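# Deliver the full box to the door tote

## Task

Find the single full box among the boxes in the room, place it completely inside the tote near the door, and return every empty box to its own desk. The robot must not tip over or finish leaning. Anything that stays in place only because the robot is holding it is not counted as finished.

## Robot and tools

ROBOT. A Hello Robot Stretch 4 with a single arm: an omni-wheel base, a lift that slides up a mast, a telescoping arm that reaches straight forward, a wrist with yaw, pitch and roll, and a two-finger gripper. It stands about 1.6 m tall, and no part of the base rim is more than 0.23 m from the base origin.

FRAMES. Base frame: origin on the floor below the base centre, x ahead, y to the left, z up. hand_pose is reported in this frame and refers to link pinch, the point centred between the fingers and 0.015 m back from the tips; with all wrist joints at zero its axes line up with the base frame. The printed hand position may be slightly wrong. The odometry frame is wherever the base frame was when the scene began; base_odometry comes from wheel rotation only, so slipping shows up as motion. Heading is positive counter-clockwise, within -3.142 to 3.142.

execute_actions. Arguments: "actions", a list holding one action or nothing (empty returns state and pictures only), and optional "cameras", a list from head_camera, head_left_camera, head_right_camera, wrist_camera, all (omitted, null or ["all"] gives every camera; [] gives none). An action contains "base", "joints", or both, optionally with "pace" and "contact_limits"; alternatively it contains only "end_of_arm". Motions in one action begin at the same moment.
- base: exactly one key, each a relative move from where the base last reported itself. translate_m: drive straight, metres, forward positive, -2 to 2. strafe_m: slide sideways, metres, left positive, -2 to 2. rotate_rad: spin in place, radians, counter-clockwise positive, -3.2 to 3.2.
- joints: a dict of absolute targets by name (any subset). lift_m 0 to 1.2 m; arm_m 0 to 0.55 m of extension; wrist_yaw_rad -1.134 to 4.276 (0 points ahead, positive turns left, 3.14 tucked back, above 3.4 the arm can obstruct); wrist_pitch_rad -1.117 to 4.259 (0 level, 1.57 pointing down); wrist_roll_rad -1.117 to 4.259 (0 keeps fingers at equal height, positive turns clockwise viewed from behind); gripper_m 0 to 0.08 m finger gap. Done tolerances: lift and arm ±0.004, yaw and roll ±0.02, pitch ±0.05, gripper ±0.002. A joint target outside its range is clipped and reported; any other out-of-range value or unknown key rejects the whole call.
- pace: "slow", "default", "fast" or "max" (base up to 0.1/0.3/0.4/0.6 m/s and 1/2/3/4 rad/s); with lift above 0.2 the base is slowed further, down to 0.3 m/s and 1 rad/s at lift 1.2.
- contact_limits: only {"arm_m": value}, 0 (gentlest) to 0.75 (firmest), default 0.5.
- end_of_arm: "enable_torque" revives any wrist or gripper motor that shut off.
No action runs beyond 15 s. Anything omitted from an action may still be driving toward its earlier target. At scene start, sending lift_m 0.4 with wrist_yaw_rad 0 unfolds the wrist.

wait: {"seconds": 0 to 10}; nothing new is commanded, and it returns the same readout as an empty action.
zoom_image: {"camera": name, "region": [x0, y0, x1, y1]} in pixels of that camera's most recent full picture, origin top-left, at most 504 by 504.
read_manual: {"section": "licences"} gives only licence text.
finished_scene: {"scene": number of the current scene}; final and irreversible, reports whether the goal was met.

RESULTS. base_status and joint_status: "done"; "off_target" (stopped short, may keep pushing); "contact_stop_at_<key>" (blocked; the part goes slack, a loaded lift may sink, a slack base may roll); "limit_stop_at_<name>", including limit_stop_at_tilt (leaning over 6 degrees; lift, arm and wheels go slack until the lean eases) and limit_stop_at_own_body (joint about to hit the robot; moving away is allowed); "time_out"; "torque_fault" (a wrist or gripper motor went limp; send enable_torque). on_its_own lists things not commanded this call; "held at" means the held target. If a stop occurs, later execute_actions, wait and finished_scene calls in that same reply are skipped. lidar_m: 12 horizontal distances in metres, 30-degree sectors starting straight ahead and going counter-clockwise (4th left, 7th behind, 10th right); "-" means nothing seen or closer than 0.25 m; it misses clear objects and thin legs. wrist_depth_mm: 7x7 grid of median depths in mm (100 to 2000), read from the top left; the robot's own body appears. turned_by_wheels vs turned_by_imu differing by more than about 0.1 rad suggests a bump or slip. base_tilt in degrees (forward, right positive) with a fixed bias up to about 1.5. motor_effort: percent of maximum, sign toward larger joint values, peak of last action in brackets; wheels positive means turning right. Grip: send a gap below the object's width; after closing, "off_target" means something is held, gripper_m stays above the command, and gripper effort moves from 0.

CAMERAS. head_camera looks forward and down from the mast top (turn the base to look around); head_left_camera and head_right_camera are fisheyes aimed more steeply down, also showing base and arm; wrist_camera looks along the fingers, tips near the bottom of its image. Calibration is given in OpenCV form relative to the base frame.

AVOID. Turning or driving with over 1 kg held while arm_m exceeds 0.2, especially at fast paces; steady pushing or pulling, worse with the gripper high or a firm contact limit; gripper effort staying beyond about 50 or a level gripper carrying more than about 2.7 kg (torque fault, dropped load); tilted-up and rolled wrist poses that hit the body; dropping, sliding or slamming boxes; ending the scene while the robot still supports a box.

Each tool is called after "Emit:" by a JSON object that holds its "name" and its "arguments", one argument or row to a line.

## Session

Emit:
{"name": "execute_actions", "arguments": {
  "actions": []
}}

Scene clock: 0.00 s.
base_odometry: x=+0.000 y=+0.000 heading=+0.000 (m, m, rad; odometry frame)
turned_by_wheels: +0.000 (rad since the last result)
turned_by_imu: +0.000 (rad since the last result)
base_tilt: forward=-1.1 right=-0.7 (deg)
lidar_m: 1.04 0.84 0.84 0.98 1.34 1.33 1.04 0.87 0.86 0.97 1.63 1.11
base_status: not commanded
joint_positions: lift_m=+0.272 arm_m=-0.001 wrist_yaw_rad=+3.159 wrist_pitch_rad=+0.015 wrist_roll_rad=+0.008 gripper_m=+0.040
joint_status: not commanded
motor_effort: lift_m=+19 arm_m=-1 wrist_yaw_rad=+0 wrist_pitch_rad=-8 wrist_roll_rad=-2 gripper_m=+0 wheel_0=+0 wheel_1=+0 wheel_2=+0 (%)
hand_pose: x=-0.0443 y=+0.0838 z=+0.4474 quat_wxyz=(-0.009, -0.008, +0.004, +1.000) (m; base frame)
wrist_depth_mm: - - 138 1336 1808 - 1708 / - 106 138 1366 1756 - 1756 / - 116 141 1397 1756 1618 1430 / 168 144 1042 1397 1863 1983 1756 / 214 976 1138 1430 1863 1983 1756 / 214 931 114 1366 134 1397 1430 / - - - - - - 1118
pictures: head_camera, head_left_camera, head_right_camera, wrist_camera
camera_calibration (this result's frames):
wrist_camera: T_world_to_cam=[[-0.0610867, 0.997184, 0.0435026, -0.103713], [0.0434249, 0.0461978, -0.997988, 0.495534], [-0.997187, -0.0590747, -0.0461247, 0.134293], [0, 0, 0, 1]] pos_world=[0.106062, 0.0884612, 0.505243]
Images, in order (width x height): head_camera 420x560, head_left_camera 420x672, head_right_camera 420x672, wrist_camera 616x392.

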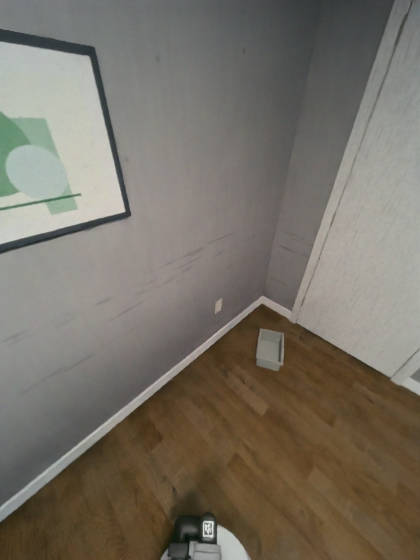

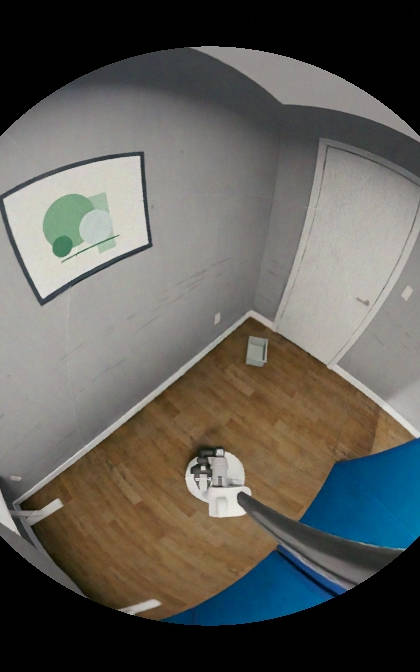

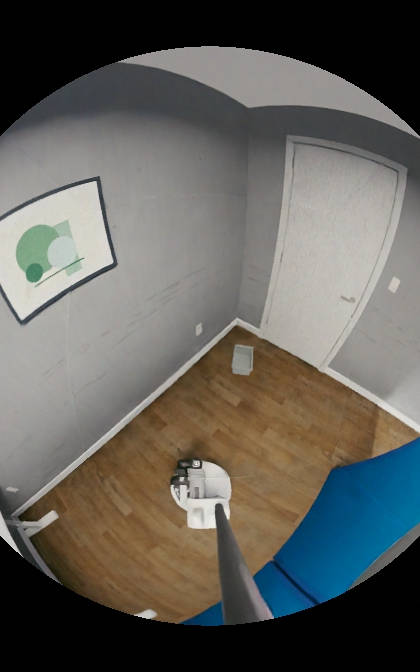

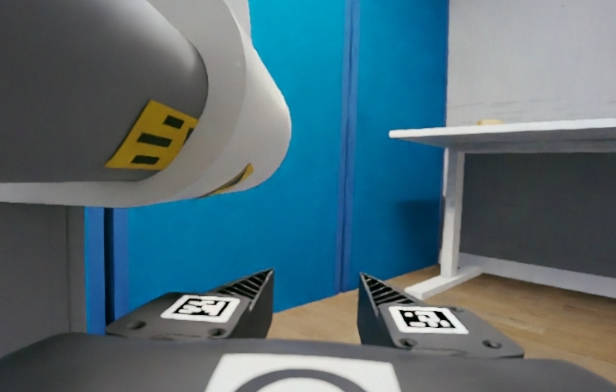

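Emit:
{"name": "execute_actions", "arguments": {
  "actions": [
    {"base":{"rotate_rad":2.36},"joints":{"lift_m":0.4,"wrist_yaw_rad":0,"gripper_m":0.08},"pace":"fast"}
  ],
  "cameras": ["head_camera"]
}}

Emit:
{"name": "zoom_image", "arguments": {
  "camera": "head_camera",
  "region": [90, 190, 370, 350]
}}

Scene clock: 12.83 s.
base_odometry: x=+0.000 y=+0.000 heading=+2.360 (m, m, rad; odometry frame)
turned_by_wheels: +2.360 (rad since the last result)
turned_by_imu: +2.359 (rad since the last result)
base_tilt: forward=-1.0 right=-0.8 (deg)
lidar_m: 1.32 1.28 0.92 0.85 0.89 1.74 1.62 1.11 0.89 0.84 0.87 1.19
base_status: done
joint_positions: lift_m=+0.400 arm_m=-0.001 wrist_yaw_rad=+0.000 wrist_pitch_rad=+0.015 wrist_roll_rad=+0.008 gripper_m=+0.080
joint_status: all done
motor_effort: lift_m=+20(23) arm_m=-2(1) wrist_yaw_rad=-1(9) wrist_pitch_rad=-9(9) wrist_roll_rad=-2(2) gripper_m=+3(2) wheel_0=+0(9) wheel_1=+1(8) wheel_2=+1(10) (%)
hand_pose: x=+0.3826 y=-0.0874 z=+0.5749 quat_wxyz=(+1.000, +0.004, +0.008, +0.000) (m; base frame)
wrist_depth_mm: 1281 1808 1863 1808 1863 1576 1138 / 1255 1808 1921 1863 1921 1661 1078 / 1281 1661 1863 1921 1921 1499 1078 / 1308 1708 1921 1863 1921 1537 1078 / 1308 1661 1921 1921 1921 1576 1042 / 1255 110 150 1708 1499 111 1025 / - - - - - - -
pictures: head_camera
Images, in order (width x height): head_camera 420x560.

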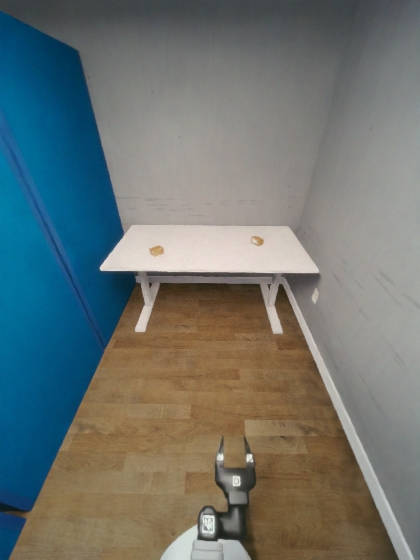

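Region (90, 190, 370, 350) of head_camera's 420x560 image, scaled by 1.800, with more detail than that image has; it fills the top 288 rows of this view, and the rest is white.

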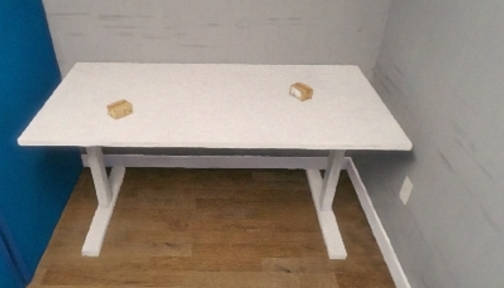

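Emit:
{"name": "execute_actions", "arguments": {
  "actions": [
    {"base":{"translate_m":0.9},"joints":{"lift_m":0.8,"wrist_pitch_rad":0.6},"pace":"max"}
  ],
  "cameras": ["head_camera","wrist_camera"]
}}

Emit:
{"name": "zoom_image", "arguments": {
  "camera": "head_camera",
  "region": [40, 260, 400, 480]
}}

Scene clock: 24.37 s.
base_odometry: x=-0.639 y=+0.634 heading=+2.360 (m, m, rad; odometry frame)
turned_by_wheels: +0.000 (rad since the last result)
turned_by_imu: +0.001 (rad since the last result)
base_tilt: forward=-1.1 right=-0.8 (deg)
lidar_m: 0.41 0.45 0.61 0.88 0.93 1.23 1.95 1.21 0.87 0.80 0.65 0.46
base_status: done
joint_positions: lift_m=+0.800 arm_m=-0.001 wrist_yaw_rad=+0.000 wrist_pitch_rad=+0.602 wrist_roll_rad=+0.008 gripper_m=+0.080
joint_status: all done
motor_effort: lift_m=+20(24) arm_m=-1(1) wrist_yaw_rad=+0(1) wrist_pitch_rad=-7(7) wrist_roll_rad=-2(2) gripper_m=+1(1) wheel_0=-1(8) wheel_1=-1(6) wheel_2=+0(12) (%)
hand_pose: x=+0.3452 y=-0.0874 z=+0.8577 quat_wxyz=(+0.955, +0.004, +0.297, -0.001) (m; base frame)
wrist_depth_mm: 917 917 917 904 904 878 866 / 788 778 778 778 788 798 820 / 564 564 569 569 569 574 585 / 449 445 449 449 452 455 459 / 368 368 373 373 377 375 373 / 322 110 150 320 310 111 325 / - - - - - - -
pictures: head_camera, wrist_camera
camera_calibration (this result's frames):
wrist_camera: T_world_to_cam=[[0.0608944, -0.998074, 0.0118242, -0.116399], [-0.58959, -0.0455257, -0.806418, 0.9422], [0.805404, 0.0421349, -0.591227, 0.385596], [0, 0, 0, 1]] pos_world=[0.25204, -0.0895276, 0.989158]
Images, in order (width x height): head_camera 420x560, wrist_camera 616x392.

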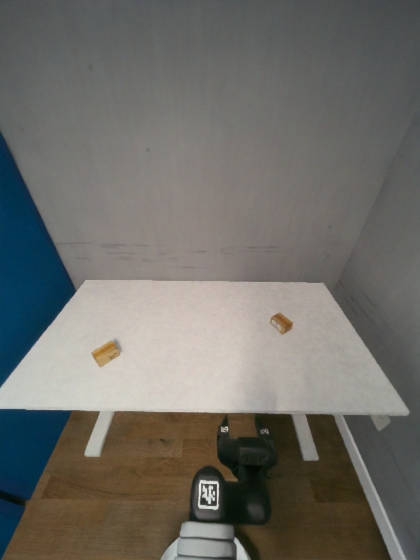

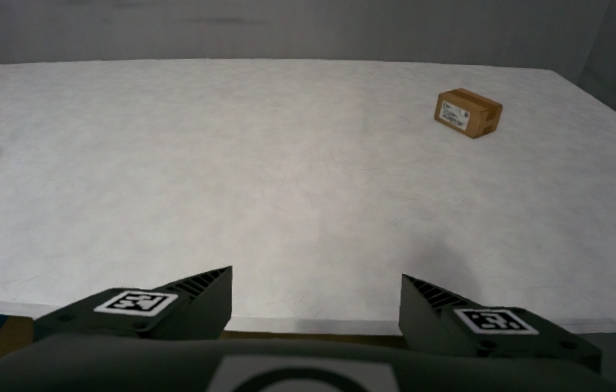

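Region (40, 260, 400, 480) of head_camera's 420x560 image, scaled by 1.400, with more detail than that image has.

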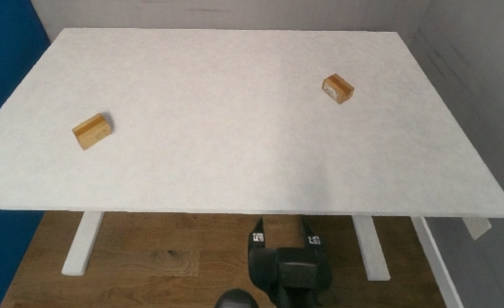

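Emit:
{"name": "execute_actions", "arguments": {
  "actions": [
    {"base":{"strafe_m":0.263},"joints":{"arm_m":0.52,"wrist_yaw_rad":2.23,"lift_m":0.77},"pace":"fast"}
  ],
  "cameras": ["head_camera","wrist_camera"]
}}

Scene clock: 41.80 s.
base_odometry: x=-0.824 y=+0.447 heading=+2.360 (m, m, rad; odometry frame)
turned_by_wheels: +0.000 (rad since the last result)
turned_by_imu: +0.001 (rad since the last result)
base_tilt: forward=-1.1 right=-0.8 (deg)
lidar_m: 0.41 0.42 0.58 0.61 0.66 0.87 2.53 1.60 1.14 1.07 0.62 0.44
base_status: done
joint_positions: lift_m=+0.770 arm_m=+0.519 wrist_yaw_rad=+2.230 wrist_pitch_rad=+0.602 wrist_roll_rad=+0.008 gripper_m=+0.080
joint_status: all done
motor_effort: lift_m=+18(19) arm_m=+5(4) wrist_yaw_rad=+0(3) wrist_pitch_rad=-7(8) wrist_roll_rad=-1(2) gripper_m=+1(2) wheel_0=+0(10) wheel_1=-2(11) wheel_2=+1(1) (%)
hand_pose: x=+0.6519 y=+0.1921 z=+0.8279 quat_wxyz=(+0.422, -0.265, +0.134, +0.857) (m; base frame)
wrist_depth_mm: 1464 1060 798 668 549 466 415 / 1756 1205 891 715 591 496 445 / 1921 1430 1008 535 508 535 477 / 1576 1537 421 404 402 402 404 / 1336 329 330 332 332 330 332 / 287 110 151 230 266 111 287 / - - - - - - -
pictures: head_camera, wrist_camera
camera_calibration (this result's frames):
wrist_camera: T_world_to_cam=[[0.751923, 0.659145, 0.011833, -0.624589], [0.396959, -0.438356, -0.806392, 0.544024], [-0.526342, 0.611041, -0.591264, 0.868055], [0, 0, 0, 1]] pos_world=[0.710581, 0.119754, 0.959336]
Images, in order (width x height): head_camera 420x560, wrist_camera 616x392.

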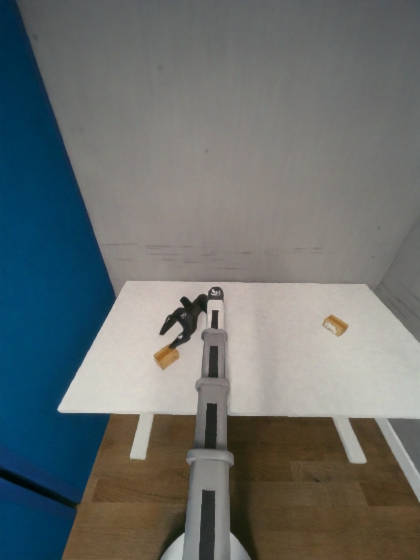

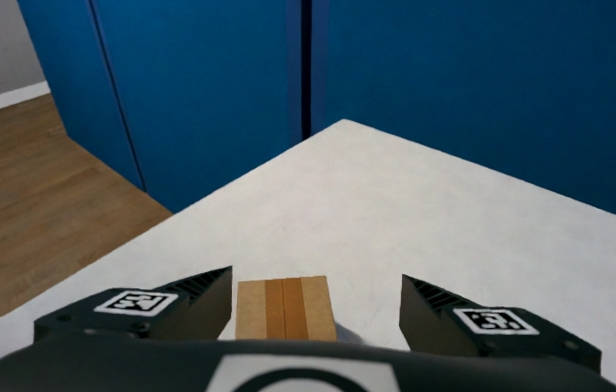

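Emit:
{"name": "execute_actions", "arguments": {
  "actions": [
    {"base":{"strafe_m":0.017},"joints":{"wrist_yaw_rad":2.39,"lift_m":0.745}}
  ],
  "cameras": ["wrist_camera"]
}}

Scene clock: 50.27 s.
base_odometry: x=-0.836 y=+0.435 heading=+2.360 (m, m, rad; odometry frame)
turned_by_wheels: +0.000 (rad since the last result)
turned_by_imu: +0.000 (rad since the last result)
base_tilt: forward=-1.0 right=-0.8 (deg)
lidar_m: 0.41 0.44 0.59 0.60 0.64 0.85 2.55 1.61 1.16 1.10 0.64 0.45
base_status: done
joint_positions: lift_m=+0.745 arm_m=+0.519 wrist_yaw_rad=+2.390 wrist_pitch_rad=+0.602 wrist_roll_rad=+0.008 gripper_m=+0.080
joint_status: all done
motor_effort: lift_m=+17(17) arm_m=+5(5) wrist_yaw_rad=+1(7) wrist_pitch_rad=-7(8) wrist_roll_rad=-1(2) gripper_m=+2(2) wheel_0=+1(7) wheel_1=-1(6) wheel_2=+0(1) (%)
hand_pose: x=+0.6218 y=+0.1836 z=+0.8029 quat_wxyz=(+0.352, -0.274, +0.113, +0.888) (m; base frame)
wrist_depth_mm: - 1576 991 741 591 477 415 / - 1863 1118 809 627 508 436 / - 1921 1281 891 459 504 466 / 1576 1576 1229 362 359 362 364 / 1281 294 297 297 298 300 297 / 255 110 150 194 189 111 259 / - - - - - - -
pictures: wrist_camera
camera_calibration (this result's frames):
wrist_camera: T_world_to_cam=[[0.637299, 0.770526, 0.0118325, -0.545204], [0.461733, -0.369515, -0.806388, 0.479218], [-0.61697, 0.519374, -0.591269, 0.915872], [0, 0, 0, 1]] pos_world=[0.691253, 0.121492, 0.934413]
Images, in order (width x height): wrist_camera 616x392.

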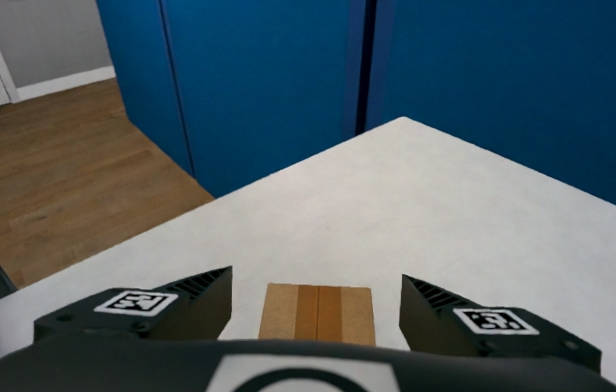

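Emit:
{"name": "execute_actions", "arguments": {
  "actions": [
    {"joints":{"lift_m":0.692}}
  ],
  "cameras": ["wrist_camera"]
}}

Emit:
{"name": "execute_actions", "arguments": {
  "actions": [
    {"joints":{"gripper_m":0.03}}
  ],
  "cameras": []
}}

Emit:
{"name": "execute_actions", "arguments": {
  "actions": [
    {"joints":{"lift_m":0.71}}
  ],
  "cameras": ["wrist_camera"]
}}

Scene clock: 54.97 s.
base_odometry: x=-0.836 y=+0.435 heading=+2.360 (m, m, rad; odometry frame)
turned_by_wheels: +0.000 (rad since the last result)
turned_by_imu: +0.000 (rad since the last result)
base_tilt: forward=-0.9 right=-0.8 (deg)
lidar_m: 0.41 0.43 0.57 0.61 0.63 0.85 2.55 1.62 1.17 1.11 0.63 0.44
base_status: not commanded
joint_positions: lift_m=+0.692 arm_m=+0.519 wrist_yaw_rad=+2.390 wrist_pitch_rad=+0.602 wrist_roll_rad=+0.008 gripper_m=+0.080
joint_status: all done
motor_effort: lift_m=+17(17) arm_m=+4(5) wrist_yaw_rad=+0(1) wrist_pitch_rad=-8(7) wrist_roll_rad=-2(2) gripper_m=+3(2) wheel_0=+1(1) wheel_1=-1(1) wheel_2=+0(0) (%)
hand_pose: x=+0.6218 y=+0.1836 z=+0.7499 quat_wxyz=(+0.352, -0.274, +0.113, +0.888) (m; base frame)
wrist_depth_mm: - 1576 991 732 585 480 415 / - 1808 1138 809 564 496 439 / 1863 1808 1182 343 343 345 351 / 1464 270 272 271 271 273 272 / 220 222 224 154 209 223 223 / 192 110 133 132 133 111 195 / - - - - - - -
pictures: wrist_camera
camera_calibration (this result's frames):
wrist_camera: T_world_to_cam=[[0.637252, 0.770564, 0.0118324, -0.544545], [0.461756, -0.369487, -0.806388, 0.436465], [-0.617002, 0.519336, -0.591269, 0.884559], [0, 0, 0, 1]] pos_world=[0.691246, 0.121492, 0.881416]
Images, in order (width x height): wrist_camera 616x392.

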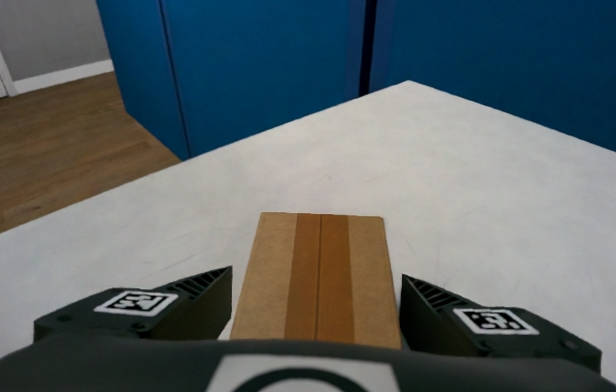

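Scene clock: 55.97 s.
base_odometry: x=-0.836 y=+0.435 heading=+2.360 (m, m, rad; odometry frame)
turned_by_wheels: +0.000 (rad since the last result)
turned_by_imu: +0.000 (rad since the last result)
base_tilt: forward=-1.0 right=-0.9 (deg)
lidar_m: 0.41 0.42 0.57 0.61 0.63 0.86 2.54 1.62 1.15 1.10 0.62 0.44
base_status: not commanded
joint_positions: lift_m=+0.692 arm_m=+0.519 wrist_yaw_rad=+2.390 wrist_pitch_rad=+0.602 wrist_roll_rad=+0.008 gripper_m=+0.059
joint_status: gripper_m off_target (ended at +0.059, target +0.030)
on_its_own: gripper_m is held at +0.054, not at your +0.030, by its contact guard: the fingers met something
motor_effort: lift_m=+17(17) arm_m=+5(5) wrist_yaw_rad=+1(0) wrist_pitch_rad=-6(7) wrist_roll_rad=-1(1) gripper_m=-39(51) wheel_0=+1(1) wheel_1=-1(1) wheel_2=+0(0) (%)
hand_pose: x=+0.6218 y=+0.1836 z=+0.7500 quat_wxyz=(+0.352, -0.274, +0.113, +0.888) (m; base frame)
wrist_depth_mm: - 1537 991 732 585 480 415 / - 1863 1138 798 569 492 439 / 1863 1708 1182 342 345 347 349 / 1430 270 271 271 273 271 272 / 222 222 223 154 209 224 224 / 187 193 127 132 131 192 191 / - - - - - - -
pictures: none
No camera images: the call's "cameras" was empty. Leave "cameras" out to get every camera's image.

Scene clock: 56.73 s.
base_odometry: x=-0.836 y=+0.435 heading=+2.360 (m, m, rad; odometry frame)
turned_by_wheels: +0.000 (rad since the last result)
turned_by_imu: +0.000 (rad since the last result)
base_tilt: forward=-1.0 right=-0.9 (deg)
lidar_m: 0.42 0.43 0.57 0.60 0.64 0.84 2.56 1.62 1.17 1.11 0.64 0.45
base_status: not commanded
joint_positions: lift_m=+0.710 arm_m=+0.519 wrist_yaw_rad=+2.390 wrist_pitch_rad=+0.602 wrist_roll_rad=+0.008 gripper_m=+0.059
joint_status: all done
on_its_own: gripper_m is held at +0.054, not at your +0.030, by its contact guard: the fingers met something
motor_effort: lift_m=+21(23) arm_m=+5(5) wrist_yaw_rad=+1(0) wrist_pitch_rad=-8(8) wrist_roll_rad=-1(2) gripper_m=-39(39) wheel_0=+1(1) wheel_1=-1(1) wheel_2=+0(0) (%)
hand_pose: x=+0.6218 y=+0.1835 z=+0.7676 quat_wxyz=(+0.352, -0.274, +0.113, +0.888) (m; base frame)
wrist_depth_mm: - 1576 1008 741 585 480 418 / - 1863 1098 788 603 508 439 / 1921 1808 1281 379 384 384 442 / 1537 1499 300 300 301 301 301 / 245 247 247 154 233 248 247 / 209 215 127 131 131 214 209 / - - - - - - -
pictures: wrist_camera
camera_calibration (this result's frames):
wrist_camera: T_world_to_cam=[[0.637204, 0.770605, 0.0118305, -0.544719], [0.461811, -0.369487, -0.806356, 0.450611], [-0.61701, 0.519277, -0.591312, 0.895025], [0, 0, 0, 1]] pos_world=[0.69124, 0.121492, 0.899036]
Images, in order (width x height): wrist_camera 616x392.

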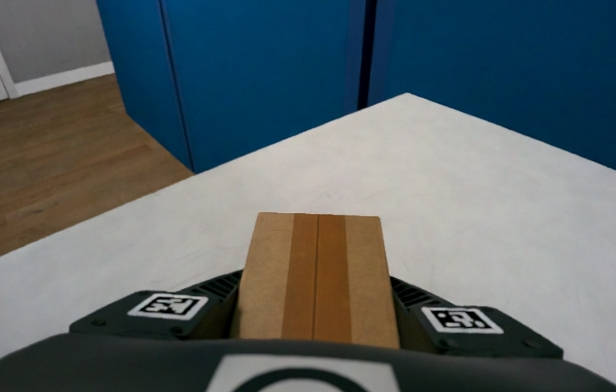

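Emit:
{"name": "execute_actions", "arguments": {
  "actions": [
    {"joints":{"lift_m":0.693}}
  ],
  "cameras": []
}}

Emit:
{"name": "execute_actions", "arguments": {
  "actions": [
    {"joints":{"gripper_m":0.08}}
  ],
  "cameras": []
}}

Emit:
{"name": "execute_actions", "arguments": {
  "actions": [
    {"joints":{"lift_m":0.75},"pace":"fast"}
  ],
  "cameras": []
}}

Emit:
{"name": "execute_actions", "arguments": {
  "actions": [
    {"base":{"strafe_m":-0.656},"joints":{"arm_m":0.48,"wrist_yaw_rad":0.7,"lift_m":0.77},"pace":"max"}
  ],
  "cameras": ["head_camera","wrist_camera"]
}}

Scene clock: 65.30 s.
base_odometry: x=-0.836 y=+0.435 heading=+2.360 (m, m, rad; odometry frame)
turned_by_wheels: +0.000 (rad since the last result)
turned_by_imu: +0.000 (rad since the last result)
base_tilt: forward=-1.0 right=-0.8 (deg)
lidar_m: 0.42 0.44 0.60 0.61 0.64 0.85 2.55 1.62 1.15 1.10 0.63 0.45
base_status: not commanded
joint_positions: lift_m=+0.693 arm_m=+0.519 wrist_yaw_rad=+2.390 wrist_pitch_rad=+0.602 wrist_roll_rad=+0.008 gripper_m=+0.059
joint_status: all done
on_its_own: gripper_m is held at +0.054, not at your +0.030, by its contact guard: the fingers met something
motor_effort: lift_m=+17(21) arm_m=+5(5) wrist_yaw_rad=+0(0) wrist_pitch_rad=-8(7) wrist_roll_rad=-1(2) gripper_m=-39(39) wheel_0=+1(1) wheel_1=-1(1) wheel_2=+0(0) (%)
hand_pose: x=+0.6218 y=+0.1835 z=+0.7509 quat_wxyz=(+0.352, -0.274, +0.113, +0.888) (m; base frame)
wrist_depth_mm: - 1576 991 732 580 477 415 / - 1863 1098 809 574 488 436 / 1921 1808 1182 345 347 347 351 / 1464 272 272 272 273 274 273 / 223 223 224 154 210 225 224 / 188 195 128 131 131 193 192 / - - - - - - -
pictures: none
No camera images: the call's "cameras" was empty. Leave "cameras" out to get every camera's image.

Scene clock: 66.23 s.
base_odometry: x=-0.836 y=+0.435 heading=+2.360 (m, m, rad; odometry frame)
turned_by_wheels: +0.000 (rad since the last result)
turned_by_imu: +0.000 (rad since the last result)
base_tilt: forward=-1.0 right=-0.8 (deg)
lidar_m: 0.40 0.43 0.59 0.61 0.63 0.84 2.56 1.62 1.14 1.10 0.63 0.43
base_status: not commanded
joint_positions: lift_m=+0.693 arm_m=+0.519 wrist_yaw_rad=+2.390 wrist_pitch_rad=+0.602 wrist_roll_rad=+0.008 gripper_m=+0.080
joint_status: all done
motor_effort: lift_m=+17(17) arm_m=+4(5) wrist_yaw_rad=+1(0) wrist_pitch_rad=-8(8) wrist_roll_rad=-2(2) gripper_m=+2(33) wheel_0=+1(1) wheel_1=-1(1) wheel_2=+0(0) (%)
hand_pose: x=+0.6218 y=+0.1835 z=+0.7509 quat_wxyz=(+0.352, -0.274, +0.113, +0.888) (m; base frame)
wrist_depth_mm: - 1537 991 732 591 480 415 / - 1863 1118 798 569 496 439 / 1921 1756 1160 343 345 347 353 / 1499 271 272 272 273 274 276 / 221 223 224 156 218 225 224 / 194 110 133 133 135 111 196 / - - - - - - -
pictures: none
No camera images: the call's "cameras" was empty. Leave "cameras" out to get every camera's image.

Scene clock: 67.20 s.
base_odometry: x=-0.836 y=+0.435 heading=+2.360 (m, m, rad; odometry frame)
turned_by_wheels: +0.000 (rad since the last result)
turned_by_imu: +0.000 (rad since the last result)
base_tilt: forward=-1.0 right=-0.9 (deg)
lidar_m: 0.42 0.44 0.58 0.61 0.64 0.85 2.55 1.63 1.18 1.09 0.64 0.45
base_status: not commanded
joint_positions: lift_m=+0.750 arm_m=+0.519 wrist_yaw_rad=+2.390 wrist_pitch_rad=+0.602 wrist_roll_rad=+0.008 gripper_m=+0.080
joint_status: all done
motor_effort: lift_m=+21(23) arm_m=+5(5) wrist_yaw_rad=+1(1) wrist_pitch_rad=-8(8) wrist_roll_rad=-1(1) gripper_m=+2(2) wheel_0=+1(1) wheel_1=-1(1) wheel_2=+0(0) (%)
hand_pose: x=+0.6218 y=+0.1835 z=+0.8076 quat_wxyz=(+0.352, -0.274, +0.113, +0.888) (m; base frame)
wrist_depth_mm: - 1618 1008 732 585 477 415 / - 1863 1138 809 621 504 436 / - 1921 1281 878 466 517 462 / 1618 1576 1336 370 370 370 370 / 1308 301 304 303 304 306 304 / 260 110 150 200 200 111 265 / - - - - - - -
pictures: none
No camera images: the call's "cameras" was empty. Leave "cameras" out to get every camera's image.

Scene clock: 70.03 s.
base_odometry: x=-0.374 y=+0.901 heading=+2.360 (m, m, rad; odometry frame)
turned_by_wheels: +0.000 (rad since the last result)
turned_by_imu: -0.001 (rad since the last result)
base_tilt: forward=-1.0 right=-0.9 (deg)
lidar_m: 0.43 0.46 0.62 1.26 1.30 1.74 1.88 0.68 0.47 0.45 0.48 0.46
base_status: done
joint_positions: lift_m=+0.770 arm_m=+0.481 wrist_yaw_rad=+0.700 wrist_pitch_rad=+0.602 wrist_roll_rad=+0.008 gripper_m=+0.080
joint_status: all done
motor_effort: lift_m=+20(24) arm_m=-5(6) wrist_yaw_rad=+0(2) wrist_pitch_rad=-8(7) wrist_roll_rad=-1(2) gripper_m=+2(2) wheel_0=-1(9) wheel_1=+2(11) wheel_2=+1(1) (%)
hand_pose: x=+0.8421 y=+0.0460 z=+0.8276 quat_wxyz=(+0.898, -0.098, +0.280, +0.326) (m; base frame)
wrist_depth_mm: 1025 904 723 569 473 399 355 / 699 683 676 603 508 427 373 / 504 500 504 504 500 455 399 / 394 392 394 397 399 399 399 / 325 325 329 329 329 329 327 / 285 110 150 279 265 111 286 / - - - - - - -
pictures: head_camera, wrist_camera
camera_calibration (this result's frames):
wrist_camera: T_world_to_cam=[[0.68948, -0.724208, 0.0118421, -0.555083], [-0.421695, -0.41466, -0.806369, 1.0926], [0.588889, 0.550981, -0.591295, 0.120938], [0, 0, 0, 1]] pos_world=[0.772244, -0.0155726, 0.959122]
Images, in order (width x height): head_camera 420x560, wrist_camera 616x392.

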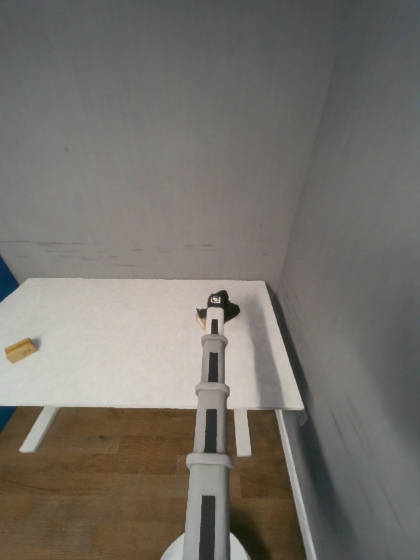

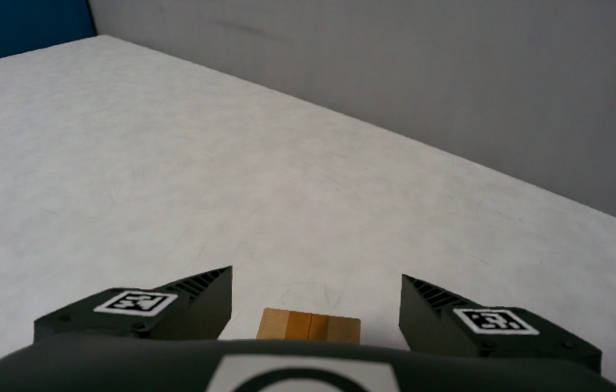

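Emit:
{"name": "execute_actions", "arguments": {
  "actions": [
    {"base":{"strafe_m":0.012},"joints":{"wrist_yaw_rad":0.64,"lift_m":0.745,"arm_m":0.471}}
  ],
  "cameras": ["wrist_camera"]
}}

Scene clock: 76.77 s.
base_odometry: x=-0.383 y=+0.892 heading=+2.360 (m, m, rad; odometry frame)
turned_by_wheels: +0.000 (rad since the last result)
turned_by_imu: +0.000 (rad since the last result)
base_tilt: forward=-1.0 right=-0.8 (deg)
lidar_m: 0.43 0.46 0.62 1.24 1.29 1.73 1.89 0.70 0.49 0.46 0.47 0.47
base_status: done
joint_positions: lift_m=+0.745 arm_m=+0.472 wrist_yaw_rad=+0.640 wrist_pitch_rad=+0.602 wrist_roll_rad=+0.008 gripper_m=+0.080
joint_status: all done
motor_effort: lift_m=+17(20) arm_m=-5(4) wrist_yaw_rad=-1(1) wrist_pitch_rad=-7(8) wrist_roll_rad=-1(1) gripper_m=+1(3) wheel_0=+0(6) wheel_1=+0(6) wheel_2=+1(1) (%)
hand_pose: x=+0.8355 y=+0.0346 z=+0.8029 quat_wxyz=(+0.907, -0.090, +0.283, +0.299) (m; base frame)
wrist_depth_mm: 976 820 683 554 469 399 362 / 627 615 609 574 508 430 382 / 452 452 445 449 449 436 407 / 353 355 353 357 357 357 357 / 290 293 294 294 294 296 294 / 254 110 151 193 187 111 256 / - - - - - - -
pictures: wrist_camera
camera_calibration (this result's frames):
wrist_camera: T_world_to_cam=[[0.644941, -0.764141, 0.0118428, -0.519965], [-0.445731, -0.388697, -0.806374, 1.08434], [0.620786, 0.514784, -0.591288, 0.0911133], [0, 0, 0, 1]] pos_world=[0.762108, -0.02275, 0.934415]
Images, in order (width x height): wrist_camera 616x392.

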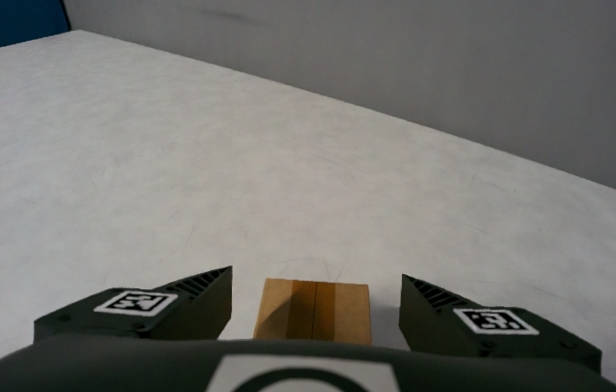

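Emit:
{"name": "execute_actions", "arguments": {
  "actions": [
    {"joints":{"lift_m":0.692}}
  ],
  "cameras": ["wrist_camera"]
}}

Emit:
{"name": "execute_actions", "arguments": {
  "actions": [
    {"joints":{"gripper_m":0.03}}
  ],
  "cameras": []
}}

Emit:
{"name": "execute_actions", "arguments": {
  "actions": [
    {"joints":{"lift_m":0.71}}
  ],
  "cameras": ["wrist_camera"]
}}

Scene clock: 85.97 s.
base_odometry: x=-0.383 y=+0.892 heading=+2.360 (m, m, rad; odometry frame)
turned_by_wheels: +0.000 (rad since the last result)
turned_by_imu: +0.000 (rad since the last result)
base_tilt: forward=-1.0 right=-0.8 (deg)
lidar_m: 0.43 0.46 0.62 1.25 1.30 1.72 1.89 0.70 0.48 0.45 0.49 0.45
base_status: not commanded
joint_positions: lift_m=+0.692 arm_m=+0.472 wrist_yaw_rad=+0.640 wrist_pitch_rad=+0.602 wrist_roll_rad=+0.008 gripper_m=+0.080
joint_status: all done
motor_effort: lift_m=+16(18) arm_m=-5(5) wrist_yaw_rad=-1(1) wrist_pitch_rad=-8(7) wrist_roll_rad=-1(2) gripper_m=+2(2) wheel_0=+0(0) wheel_1=+0(0) wheel_2=+1(1) (%)
hand_pose: x=+0.8355 y=+0.0346 z=+0.7499 quat_wxyz=(+0.907, -0.090, +0.283, +0.299) (m; base frame)
wrist_depth_mm: 707 715 647 554 469 402 359 / 469 462 452 452 459 415 379 / 340 338 338 336 336 342 343 / 265 266 266 267 268 270 268 / 218 220 213 153 207 221 222 / 191 110 133 130 134 111 193 / - - - - - - -
pictures: wrist_camera
camera_calibration (this result's frames):
wrist_camera: T_world_to_cam=[[0.64494, -0.764141, 0.0118427, -0.519336], [-0.445731, -0.388697, -0.806374, 1.0416], [0.620786, 0.514784, -0.591288, 0.0597754], [0, 0, 0, 1]] pos_world=[0.762107, -0.02275, 0.881414]
Images, in order (width x height): wrist_camera 616x392.

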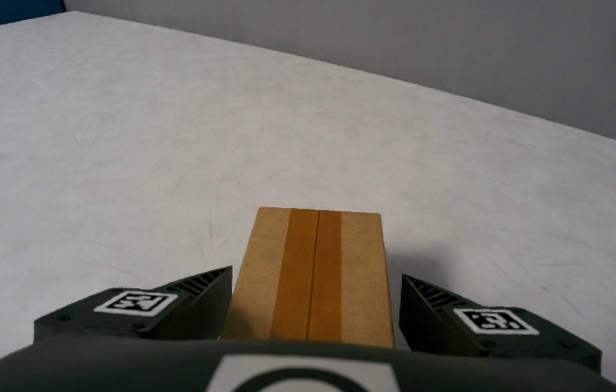

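Scene clock: 86.97 s.
base_odometry: x=-0.383 y=+0.892 heading=+2.360 (m, m, rad; odometry frame)
turned_by_wheels: +0.000 (rad since the last result)
turned_by_imu: +0.000 (rad since the last result)
base_tilt: forward=-1.0 right=-0.8 (deg)
lidar_m: 0.43 0.46 0.62 1.25 1.27 1.74 1.89 0.72 0.49 0.46 0.48 0.47
base_status: not commanded
joint_positions: lift_m=+0.692 arm_m=+0.472 wrist_yaw_rad=+0.640 wrist_pitch_rad=+0.602 wrist_roll_rad=+0.008 gripper_m=+0.059
joint_status: gripper_m off_target (ended at +0.059, target +0.030)
on_its_own: gripper_m is held at +0.054, not at your +0.030, by its contact guard: the fingers met something
motor_effort: lift_m=+17(17) arm_m=-5(5) wrist_yaw_rad=-1(1) wrist_pitch_rad=-8(7) wrist_roll_rad=-2(2) gripper_m=-39(49) wheel_0=+0(0) wheel_1=+0(0) wheel_2=+1(1) (%)
hand_pose: x=+0.8355 y=+0.0346 z=+0.7499 quat_wxyz=(+0.907, -0.090, +0.283, +0.299) (m; base frame)
wrist_depth_mm: 691 707 647 549 469 399 359 / 469 462 459 462 459 418 382 / 338 338 338 336 340 340 342 / 266 266 267 266 267 268 268 / 219 219 220 153 207 221 221 / 185 191 126 130 130 190 190 / - - - - - - -
pictures: none
No camera images: the call's "cameras" was empty. Leave "cameras" out to get every camera's image.

Scene clock: 87.73 s.
base_odometry: x=-0.383 y=+0.892 heading=+2.360 (m, m, rad; odometry frame)
turned_by_wheels: +0.000 (rad since the last result)
turned_by_imu: +0.000 (rad since the last result)
base_tilt: forward=-1.0 right=-0.6 (deg)
lidar_m: 0.43 0.47 0.60 1.25 1.29 1.74 1.90 0.69 0.49 0.45 0.46 0.46
base_status: not commanded
joint_positions: lift_m=+0.710 arm_m=+0.472 wrist_yaw_rad=+0.640 wrist_pitch_rad=+0.602 wrist_roll_rad=+0.008 gripper_m=+0.059
joint_status: all done
on_its_own: gripper_m is held at +0.054, not at your +0.030, by its contact guard: the fingers met something
motor_effort: lift_m=+21(22) arm_m=-5(5) wrist_yaw_rad=+0(0) wrist_pitch_rad=-7(7) wrist_roll_rad=-2(2) gripper_m=-39(39) wheel_0=+0(0) wheel_1=+0(0) wheel_2=+1(1) (%)
hand_pose: x=+0.8355 y=+0.0346 z=+0.7676 quat_wxyz=(+0.907, -0.090, +0.283, +0.299) (m; base frame)
wrist_depth_mm: 778 750 647 559 469 402 362 / 521 512 508 508 480 433 379 / 375 373 375 373 375 379 382 / 294 296 294 296 297 298 300 / 243 244 245 153 229 246 245 / 206 213 126 130 129 211 208 / - - - - - - -
pictures: wrist_camera
camera_calibration (this result's frames):
wrist_camera: T_world_to_cam=[[0.644935, -0.764146, 0.0118407, -0.519538], [-0.445763, -0.388716, -0.806347, 1.05581], [0.620769, 0.514763, -0.591324, 0.0702425], [0, 0, 0, 1]] pos_world=[0.762105, -0.0227507, 0.899037]
Images, in order (width x height): wrist_camera 616x392.

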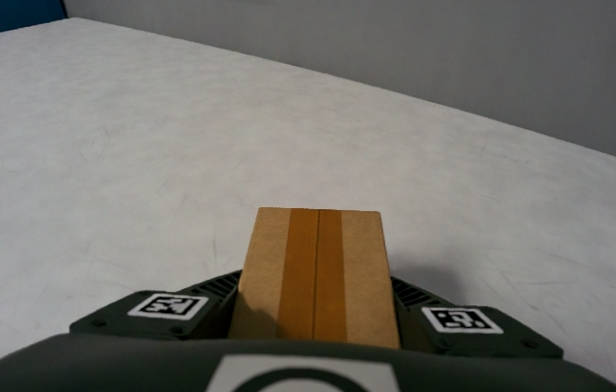

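Emit:
{"name": "execute_actions", "arguments": {
  "actions": [
    {"joints":{"lift_m":0.693}}
  ],
  "cameras": []
}}

Emit:
{"name": "execute_actions", "arguments": {
  "actions": [
    {"joints":{"gripper_m":0.08}}
  ],
  "cameras": []
}}

Emit:
{"name": "execute_actions", "arguments": {
  "actions": [
    {"joints":{"lift_m":0.75},"pace":"fast"}
  ],
  "cameras": []
}}

Emit:
{"name": "execute_actions", "arguments": {
  "actions": [
    {"base":{"rotate_rad":2.807},"joints":{"arm_m":0.0,"wrist_yaw_rad":1.57},"pace":"fast"}
  ],
  "cameras": ["head_camera"]
}}

Scene clock: 94.80 s.
base_odometry: x=-0.383 y=+0.892 heading=+2.360 (m, m, rad; odometry frame)
turned_by_wheels: +0.000 (rad since the last result)
turned_by_imu: +0.000 (rad since the last result)
base_tilt: forward=-1.0 right=-0.8 (deg)
lidar_m: 0.43 0.46 0.60 1.25 1.28 1.73 1.90 0.69 0.49 0.46 0.47 0.47
base_status: not commanded
joint_positions: lift_m=+0.693 arm_m=+0.472 wrist_yaw_rad=+0.640 wrist_pitch_rad=+0.602 wrist_roll_rad=+0.008 gripper_m=+0.059
joint_status: all done
on_its_own: gripper_m is held at +0.054, not at your +0.030, by its contact guard: the fingers met something
motor_effort: lift_m=+17(20) arm_m=-5(5) wrist_yaw_rad=-1(1) wrist_pitch_rad=-8(8) wrist_roll_rad=-2(2) gripper_m=-39(39) wheel_0=+0(0) wheel_1=+0(0) wheel_2=+1(1) (%)
hand_pose: x=+0.8355 y=+0.0346 z=+0.7509 quat_wxyz=(+0.907, -0.090, +0.283, +0.299) (m; base frame)
wrist_depth_mm: 699 715 647 559 469 402 364 / 477 466 462 462 466 424 384 / 342 340 340 338 342 342 345 / 268 267 268 268 268 270 271 / 220 221 222 153 209 222 222 / 186 194 126 130 130 191 191 / - - - - - - -
pictures: none
No camera images: the call's "cameras" was empty. Leave "cameras" out to get every camera's image.

Scene clock: 95.73 s.
base_odometry: x=-0.383 y=+0.892 heading=+2.360 (m, m, rad; odometry frame)
turned_by_wheels: +0.000 (rad since the last result)
turned_by_imu: +0.000 (rad since the last result)
base_tilt: forward=-0.9 right=-0.9 (deg)
lidar_m: 0.43 0.45 0.62 1.25 1.28 1.74 1.90 0.70 0.48 0.45 0.47 0.46
base_status: not commanded
joint_positions: lift_m=+0.693 arm_m=+0.472 wrist_yaw_rad=+0.640 wrist_pitch_rad=+0.602 wrist_roll_rad=+0.008 gripper_m=+0.080
joint_status: all done
motor_effort: lift_m=+17(17) arm_m=-5(5) wrist_yaw_rad=+0(0) wrist_pitch_rad=-7(7) wrist_roll_rad=-2(2) gripper_m=+2(37) wheel_0=+0(0) wheel_1=+0(0) wheel_2=+1(0) (%)
hand_pose: x=+0.8355 y=+0.0346 z=+0.7509 quat_wxyz=(+0.907, -0.090, +0.283, +0.299) (m; base frame)
wrist_depth_mm: 707 707 647 554 466 402 362 / 473 466 462 455 459 421 384 / 338 338 338 340 343 345 345 / 267 267 267 268 270 271 271 / 220 221 223 154 208 223 222 / 193 110 133 131 135 111 194 / - - - - - - -
pictures: none
No camera images: the call's "cameras" was empty. Leave "cameras" out to get every camera's image.

Scene clock: 96.70 s.
base_odometry: x=-0.383 y=+0.892 heading=+2.360 (m, m, rad; odometry frame)
turned_by_wheels: +0.000 (rad since the last result)
turned_by_imu: +0.000 (rad since the last result)
base_tilt: forward=-1.1 right=-0.8 (deg)
lidar_m: 0.43 0.45 0.61 1.25 1.30 1.72 1.90 0.71 0.49 0.46 0.48 0.45
base_status: not commanded
joint_positions: lift_m=+0.750 arm_m=+0.472 wrist_yaw_rad=+0.640 wrist_pitch_rad=+0.602 wrist_roll_rad=+0.008 gripper_m=+0.080
joint_status: all done
motor_effort: lift_m=+21(21) arm_m=-5(5) wrist_yaw_rad=-2(1) wrist_pitch_rad=-8(8) wrist_roll_rad=-2(2) gripper_m=+3(3) wheel_0=+0(0) wheel_1=+0(0) wheel_2=+1(1) (%)
hand_pose: x=+0.8355 y=+0.0346 z=+0.8076 quat_wxyz=(+0.907, -0.090, +0.283, +0.299) (m; base frame)
wrist_depth_mm: 976 831 668 549 466 399 362 / 640 634 621 574 504 430 382 / 459 455 459 459 459 445 407 / 362 362 364 364 364 366 368 / 297 298 300 303 301 300 301 / 259 110 150 198 192 111 262 / - - - - - - -
pictures: none
No camera images: the call's "cameras" was empty. Leave "cameras" out to get every camera's image.

Scene clock: 99.17 s.
base_odometry: x=-0.383 y=+0.892 heading=-1.116 (m, m, rad; odometry frame)
turned_by_wheels: +2.807 (rad since the last result)
turned_by_imu: +2.808 (rad since the last result)
base_tilt: forward=-1.1 right=-0.9 (deg)
lidar_m: 2.54 1.12 0.56 0.46 0.45 0.51 0.45 0.44 0.51 0.77 1.24 1.37
base_status: done
joint_positions: lift_m=+0.750 arm_m=+0.001 wrist_yaw_rad=+1.570 wrist_pitch_rad=+0.602 wrist_roll_rad=+0.008 gripper_m=+0.080
joint_status: all done
motor_effort: lift_m=+20(21) arm_m=-5(7) wrist_yaw_rad=-1(9) wrist_pitch_rad=-7(7) wrist_roll_rad=-1(2) gripper_m=+2(2) wheel_0=-1(8) wheel_1=+2(7) wheel_2=+1(7) (%)
hand_pose: x=+0.2593 y=+0.1752 z=+0.8076 quat_wxyz=(+0.676, -0.207, +0.213, +0.674) (m; base frame)
wrist_depth_mm: 389 410 442 480 512 559 609 / 415 449 480 517 559 621 676 / 452 484 530 574 634 699 768 / 500 535 585 647 707 788 904 / 549 591 647 732 820 960 1098 / 603 110 151 831 878 111 1098 / - - - - - - -
pictures: head_camera
Images, in order (width x height): head_camera 420x560.

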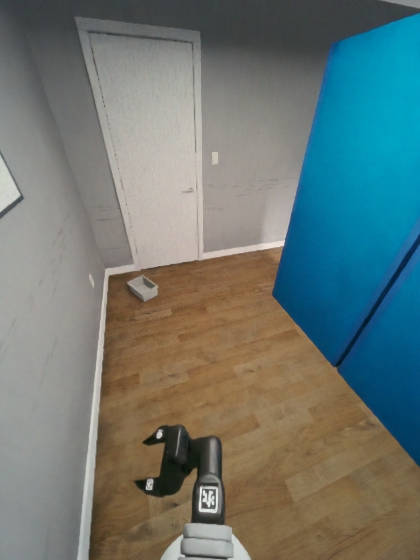

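Emit:
{"name": "execute_actions", "arguments": {
  "actions": [
    {"base":{"translate_m":2.0},"joints":{"lift_m":0.2,"wrist_yaw_rad":0.0},"pace":"max"}
  ],
  "cameras": []
}}

Emit:
{"name": "execute_actions", "arguments": {
  "actions": [
    {"base":{"rotate_rad":-1.11},"pace":"max"}
  ],
  "cameras": ["head_camera"]
}}

Scene clock: 111.70 s.
base_odometry: x=+0.496 y=-0.904 heading=-1.116 (m, m, rad; odometry frame)
turned_by_wheels: +0.000 (rad since the last result)
turned_by_imu: +0.002 (rad since the last result)
base_tilt: forward=-1.0 right=-0.8 (deg)
lidar_m: 0.68 0.61 0.73 0.67 0.81 1.28 2.04 1.37 0.67 0.62 1.69 0.84
base_status: done
joint_positions: lift_m=+0.200 arm_m=+0.001 wrist_yaw_rad=+0.000 wrist_pitch_rad=+0.602 wrist_roll_rad=+0.008 gripper_m=+0.080
joint_status: all done
motor_effort: lift_m=+17(19) arm_m=-4(5) wrist_yaw_rad=-1(10) wrist_pitch_rad=-8(9) wrist_roll_rad=-2(2) gripper_m=+1(2) wheel_0=-1(6) wheel_1=-1(5) wheel_2=+2(11) (%)
hand_pose: x=+0.3469 y=-0.0874 z=+0.2578 quat_wxyz=(+0.955, +0.004, +0.297, -0.001) (m; base frame)
wrist_depth_mm: 351 397 430 459 496 535 580 / 377 430 466 496 539 591 640 / 410 466 508 549 609 654 715 / 459 500 544 603 634 654 647 / 500 521 539 539 544 539 544 / 466 110 150 459 433 111 462 / - - - - - - -
pictures: none
No camera images: the call's "cameras" was empty. Leave "cameras" out to get every camera's image.

Scene clock: 113.03 s.
base_odometry: x=+0.496 y=-0.904 heading=-2.226 (m, m, rad; odometry frame)
turned_by_wheels: -1.110 (rad since the last result)
turned_by_imu: -1.110 (rad since the last result)
base_tilt: forward=-0.9 right=-0.8 (deg)
lidar_m: 1.88 0.88 0.68 0.60 0.71 0.64 0.71 1.26 1.87 1.58 0.72 0.61
base_status: done
joint_positions: lift_m=+0.200 arm_m=+0.001 wrist_yaw_rad=+0.000 wrist_pitch_rad=+0.602 wrist_roll_rad=+0.008 gripper_m=+0.080
joint_status: not commanded
motor_effort: lift_m=+18(18) arm_m=-4(4) wrist_yaw_rad=+1(3) wrist_pitch_rad=-8(8) wrist_roll_rad=-2(2) gripper_m=+0(1) wheel_0=+1(8) wheel_1=-2(10) wheel_2=-1(9) (%)
hand_pose: x=+0.3469 y=-0.0874 z=+0.2578 quat_wxyz=(+0.955, +0.004, +0.297, -0.001) (m; base frame)
wrist_depth_mm: 820 1118 1576 1708 1756 1464 410 / 842 1042 1118 1138 1118 647 402 / 768 820 831 831 831 621 397 / 647 654 661 654 661 603 384 / 525 539 539 539 539 525 377 / 462 110 150 459 439 111 404 / - - - - - - -
pictures: head_camera
Images, in order (width x height): head_camera 420x560.

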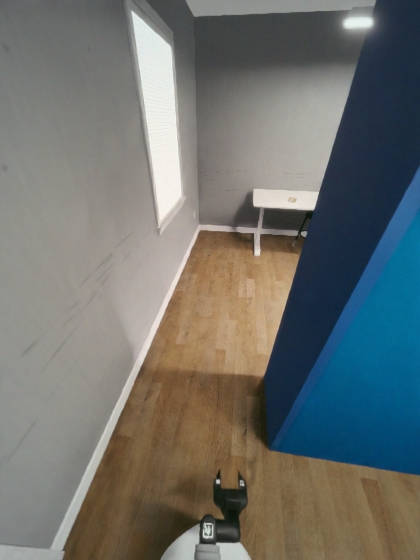

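Emit:
{"name": "execute_actions", "arguments": {
  "actions": [
    {"base":{"translate_m":1.5},"pace":"max"}
  ],
  "cameras": ["head_camera","head_right_camera"]
}}

Scene clock: 122.73 s.
base_odometry: x=-0.417 y=-2.094 heading=-2.226 (m, m, rad; odometry frame)
turned_by_wheels: +0.000 (rad since the last result)
turned_by_imu: +0.002 (rad since the last result)
base_tilt: forward=-0.9 right=-0.9 (deg)
lidar_m: 1.53 0.65 0.51 0.52 0.58 0.84 2.15 0.65 0.79 2.45 1.65 1.33
base_status: done
joint_positions: lift_m=+0.200 arm_m=+0.001 wrist_yaw_rad=+0.000 wrist_pitch_rad=+0.602 wrist_roll_rad=+0.008 gripper_m=+0.080
joint_status: not commanded
motor_effort: lift_m=+18(18) arm_m=-4(4) wrist_yaw_rad=-1(1) wrist_pitch_rad=-7(8) wrist_roll_rad=-3(2) gripper_m=+2(2) wheel_0=-2(7) wheel_1=-1(8) wheel_2=+0(14) (%)
hand_pose: x=+0.3469 y=-0.0874 z=+0.2578 quat_wxyz=(+0.955, +0.004, +0.297, -0.001) (m; base frame)
wrist_depth_mm: 661 891 1397 1618 1618 1576 1537 / 676 904 1118 1118 1138 1138 1160 / 683 820 831 831 820 831 831 / 640 640 647 654 654 661 654 / 535 535 539 539 539 544 535 / 466 110 150 462 433 111 462 / - - - - - - -
pictures: head_camera, head_right_camera
Images, in order (width x height): head_camera 420x560, head_right_camera 420x672.

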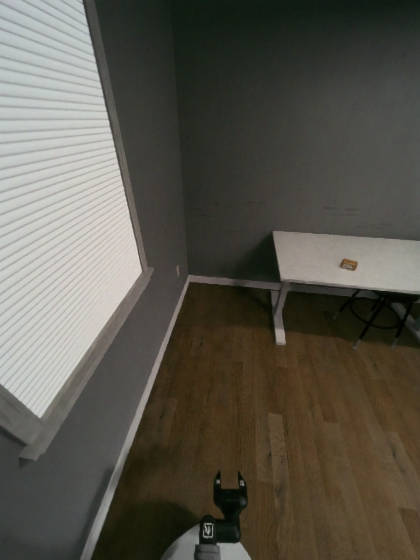

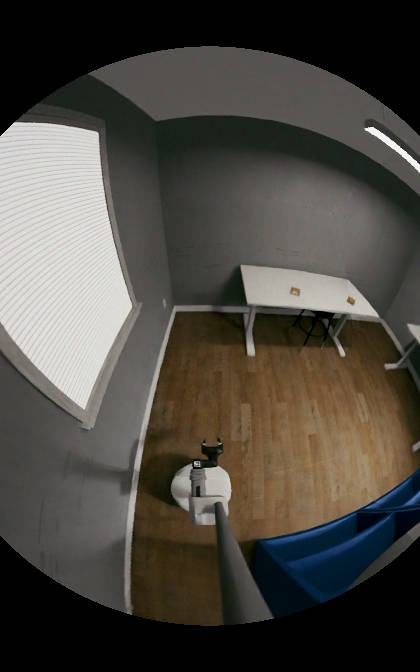

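Emit:
{"name": "execute_actions", "arguments": {
  "actions": [
    {"base":{"rotate_rad":-0.59},"pace":"max"}
  ],
  "cameras": []
}}

Emit:
{"name": "execute_actions", "arguments": {
  "actions": [
    {"base":{"translate_m":0.85},"joints":{"lift_m":0.78},"pace":"max"}
  ],
  "cameras": ["head_camera","wrist_camera"]
}}

Emit:
{"name": "zoom_image", "arguments": {
  "camera": "head_camera",
  "region": [100, 240, 420, 480]
}}

Scene clock: 130.80 s.
base_odometry: x=-0.417 y=-2.094 heading=-2.816 (m, m, rad; odometry frame)
turned_by_wheels: -0.590 (rad since the last result)
turned_by_imu: -0.590 (rad since the last result)
base_tilt: forward=-1.0 right=-0.8 (deg)
lidar_m: 1.33 1.39 0.68 0.54 0.52 0.55 0.77 2.13 0.65 0.72 2.17 1.79
base_status: done
joint_positions: lift_m=+0.200 arm_m=+0.001 wrist_yaw_rad=+0.000 wrist_pitch_rad=+0.602 wrist_roll_rad=+0.008 gripper_m=+0.080
joint_status: not commanded
motor_effort: lift_m=+18(18) arm_m=-4(4) wrist_yaw_rad=+0(2) wrist_pitch_rad=-8(7) wrist_roll_rad=-1(2) gripper_m=+2(2) wheel_0=-1(7) wheel_1=+0(11) wheel_2=-1(9) (%)
hand_pose: x=+0.3469 y=-0.0874 z=+0.2578 quat_wxyz=(+0.955, +0.004, +0.297, -0.001) (m; base frame)
wrist_depth_mm: 1464 1499 1618 1708 1618 1756 1863 / 1160 1118 1138 1118 1118 1160 1182 / 820 831 820 820 842 842 842 / 647 654 640 654 661 661 661 / 535 535 539 539 539 539 544 / 462 110 151 462 430 111 462 / - - - - - - -
pictures: none
No camera images: the call's "cameras" was empty. Leave "cameras" out to get every camera's image.

Scene clock: 133.80 s.
base_odometry: x=-1.223 y=-2.366 heading=-2.816 (m, m, rad; odometry frame)
turned_by_wheels: +0.000 (rad since the last result)
turned_by_imu: +0.001 (rad since the last result)
base_tilt: forward=-1.0 right=-0.8 (deg)
lidar_m: 0.56 0.52 1.30 0.91 0.88 0.94 1.37 1.22 1.31 1.83 2.05 0.74
base_status: done
joint_positions: lift_m=+0.780 arm_m=+0.001 wrist_yaw_rad=+0.000 wrist_pitch_rad=+0.602 wrist_roll_rad=+0.008 gripper_m=+0.080
joint_status: all done
motor_effort: lift_m=+20(24) arm_m=-4(4) wrist_yaw_rad=-1(1) wrist_pitch_rad=-8(8) wrist_roll_rad=-2(2) gripper_m=+1(2) wheel_0=-1(8) wheel_1=-1(8) wheel_2=-1(14) (%)
hand_pose: x=+0.3470 y=-0.0874 z=+0.8377 quat_wxyz=(+0.955, +0.004, +0.297, -0.001) (m; base frame)
wrist_depth_mm: 904 946 1025 1078 1098 1138 1618 / 732 723 723 723 715 732 759 / 525 530 525 530 539 603 - / 413 415 449 1499 1499 1464 1661 / 1205 1255 1336 1336 1336 1308 1336 / 1160 110 151 1138 1078 111 1138 / - - - - - - -
pictures: head_camera, wrist_camera
camera_calibration (this result's frames):
wrist_camera: T_world_to_cam=[[0.0608652, -0.998077, 0.0117779, -0.116221], [-0.589584, -0.0454706, -0.806426, 0.927099], [0.805411, 0.0421392, -0.591217, 0.372317], [0, 0, 0, 1]] pos_world=[0.253808, -0.0895305, 0.969126]
Images, in order (width x height): head_camera 420x560, wrist_camera 616x392.

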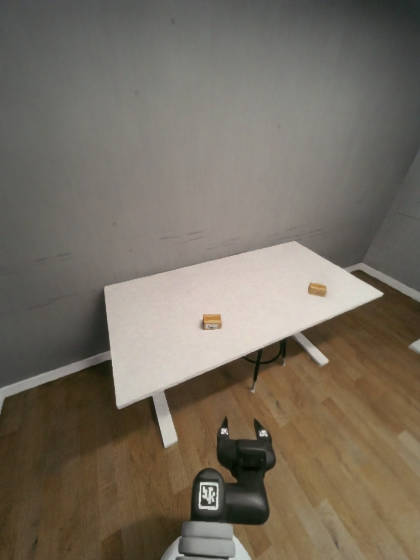

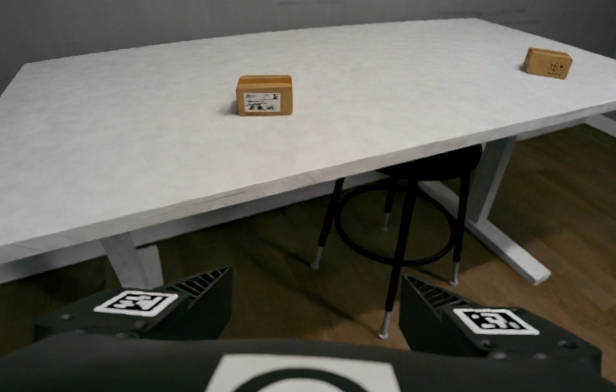

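Region (100, 240, 420, 480) of head_camera's 420x560 image, scaled by 1.575, with more detail than that image has; it fills the top 378 rows of this view, and the rest is white.

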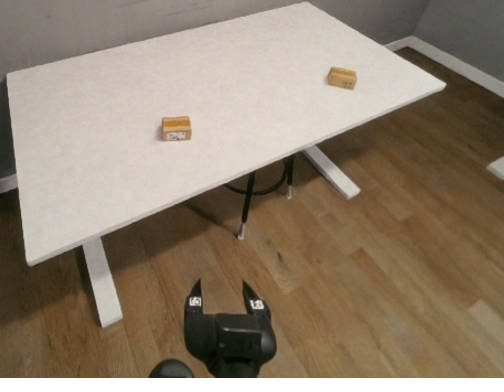

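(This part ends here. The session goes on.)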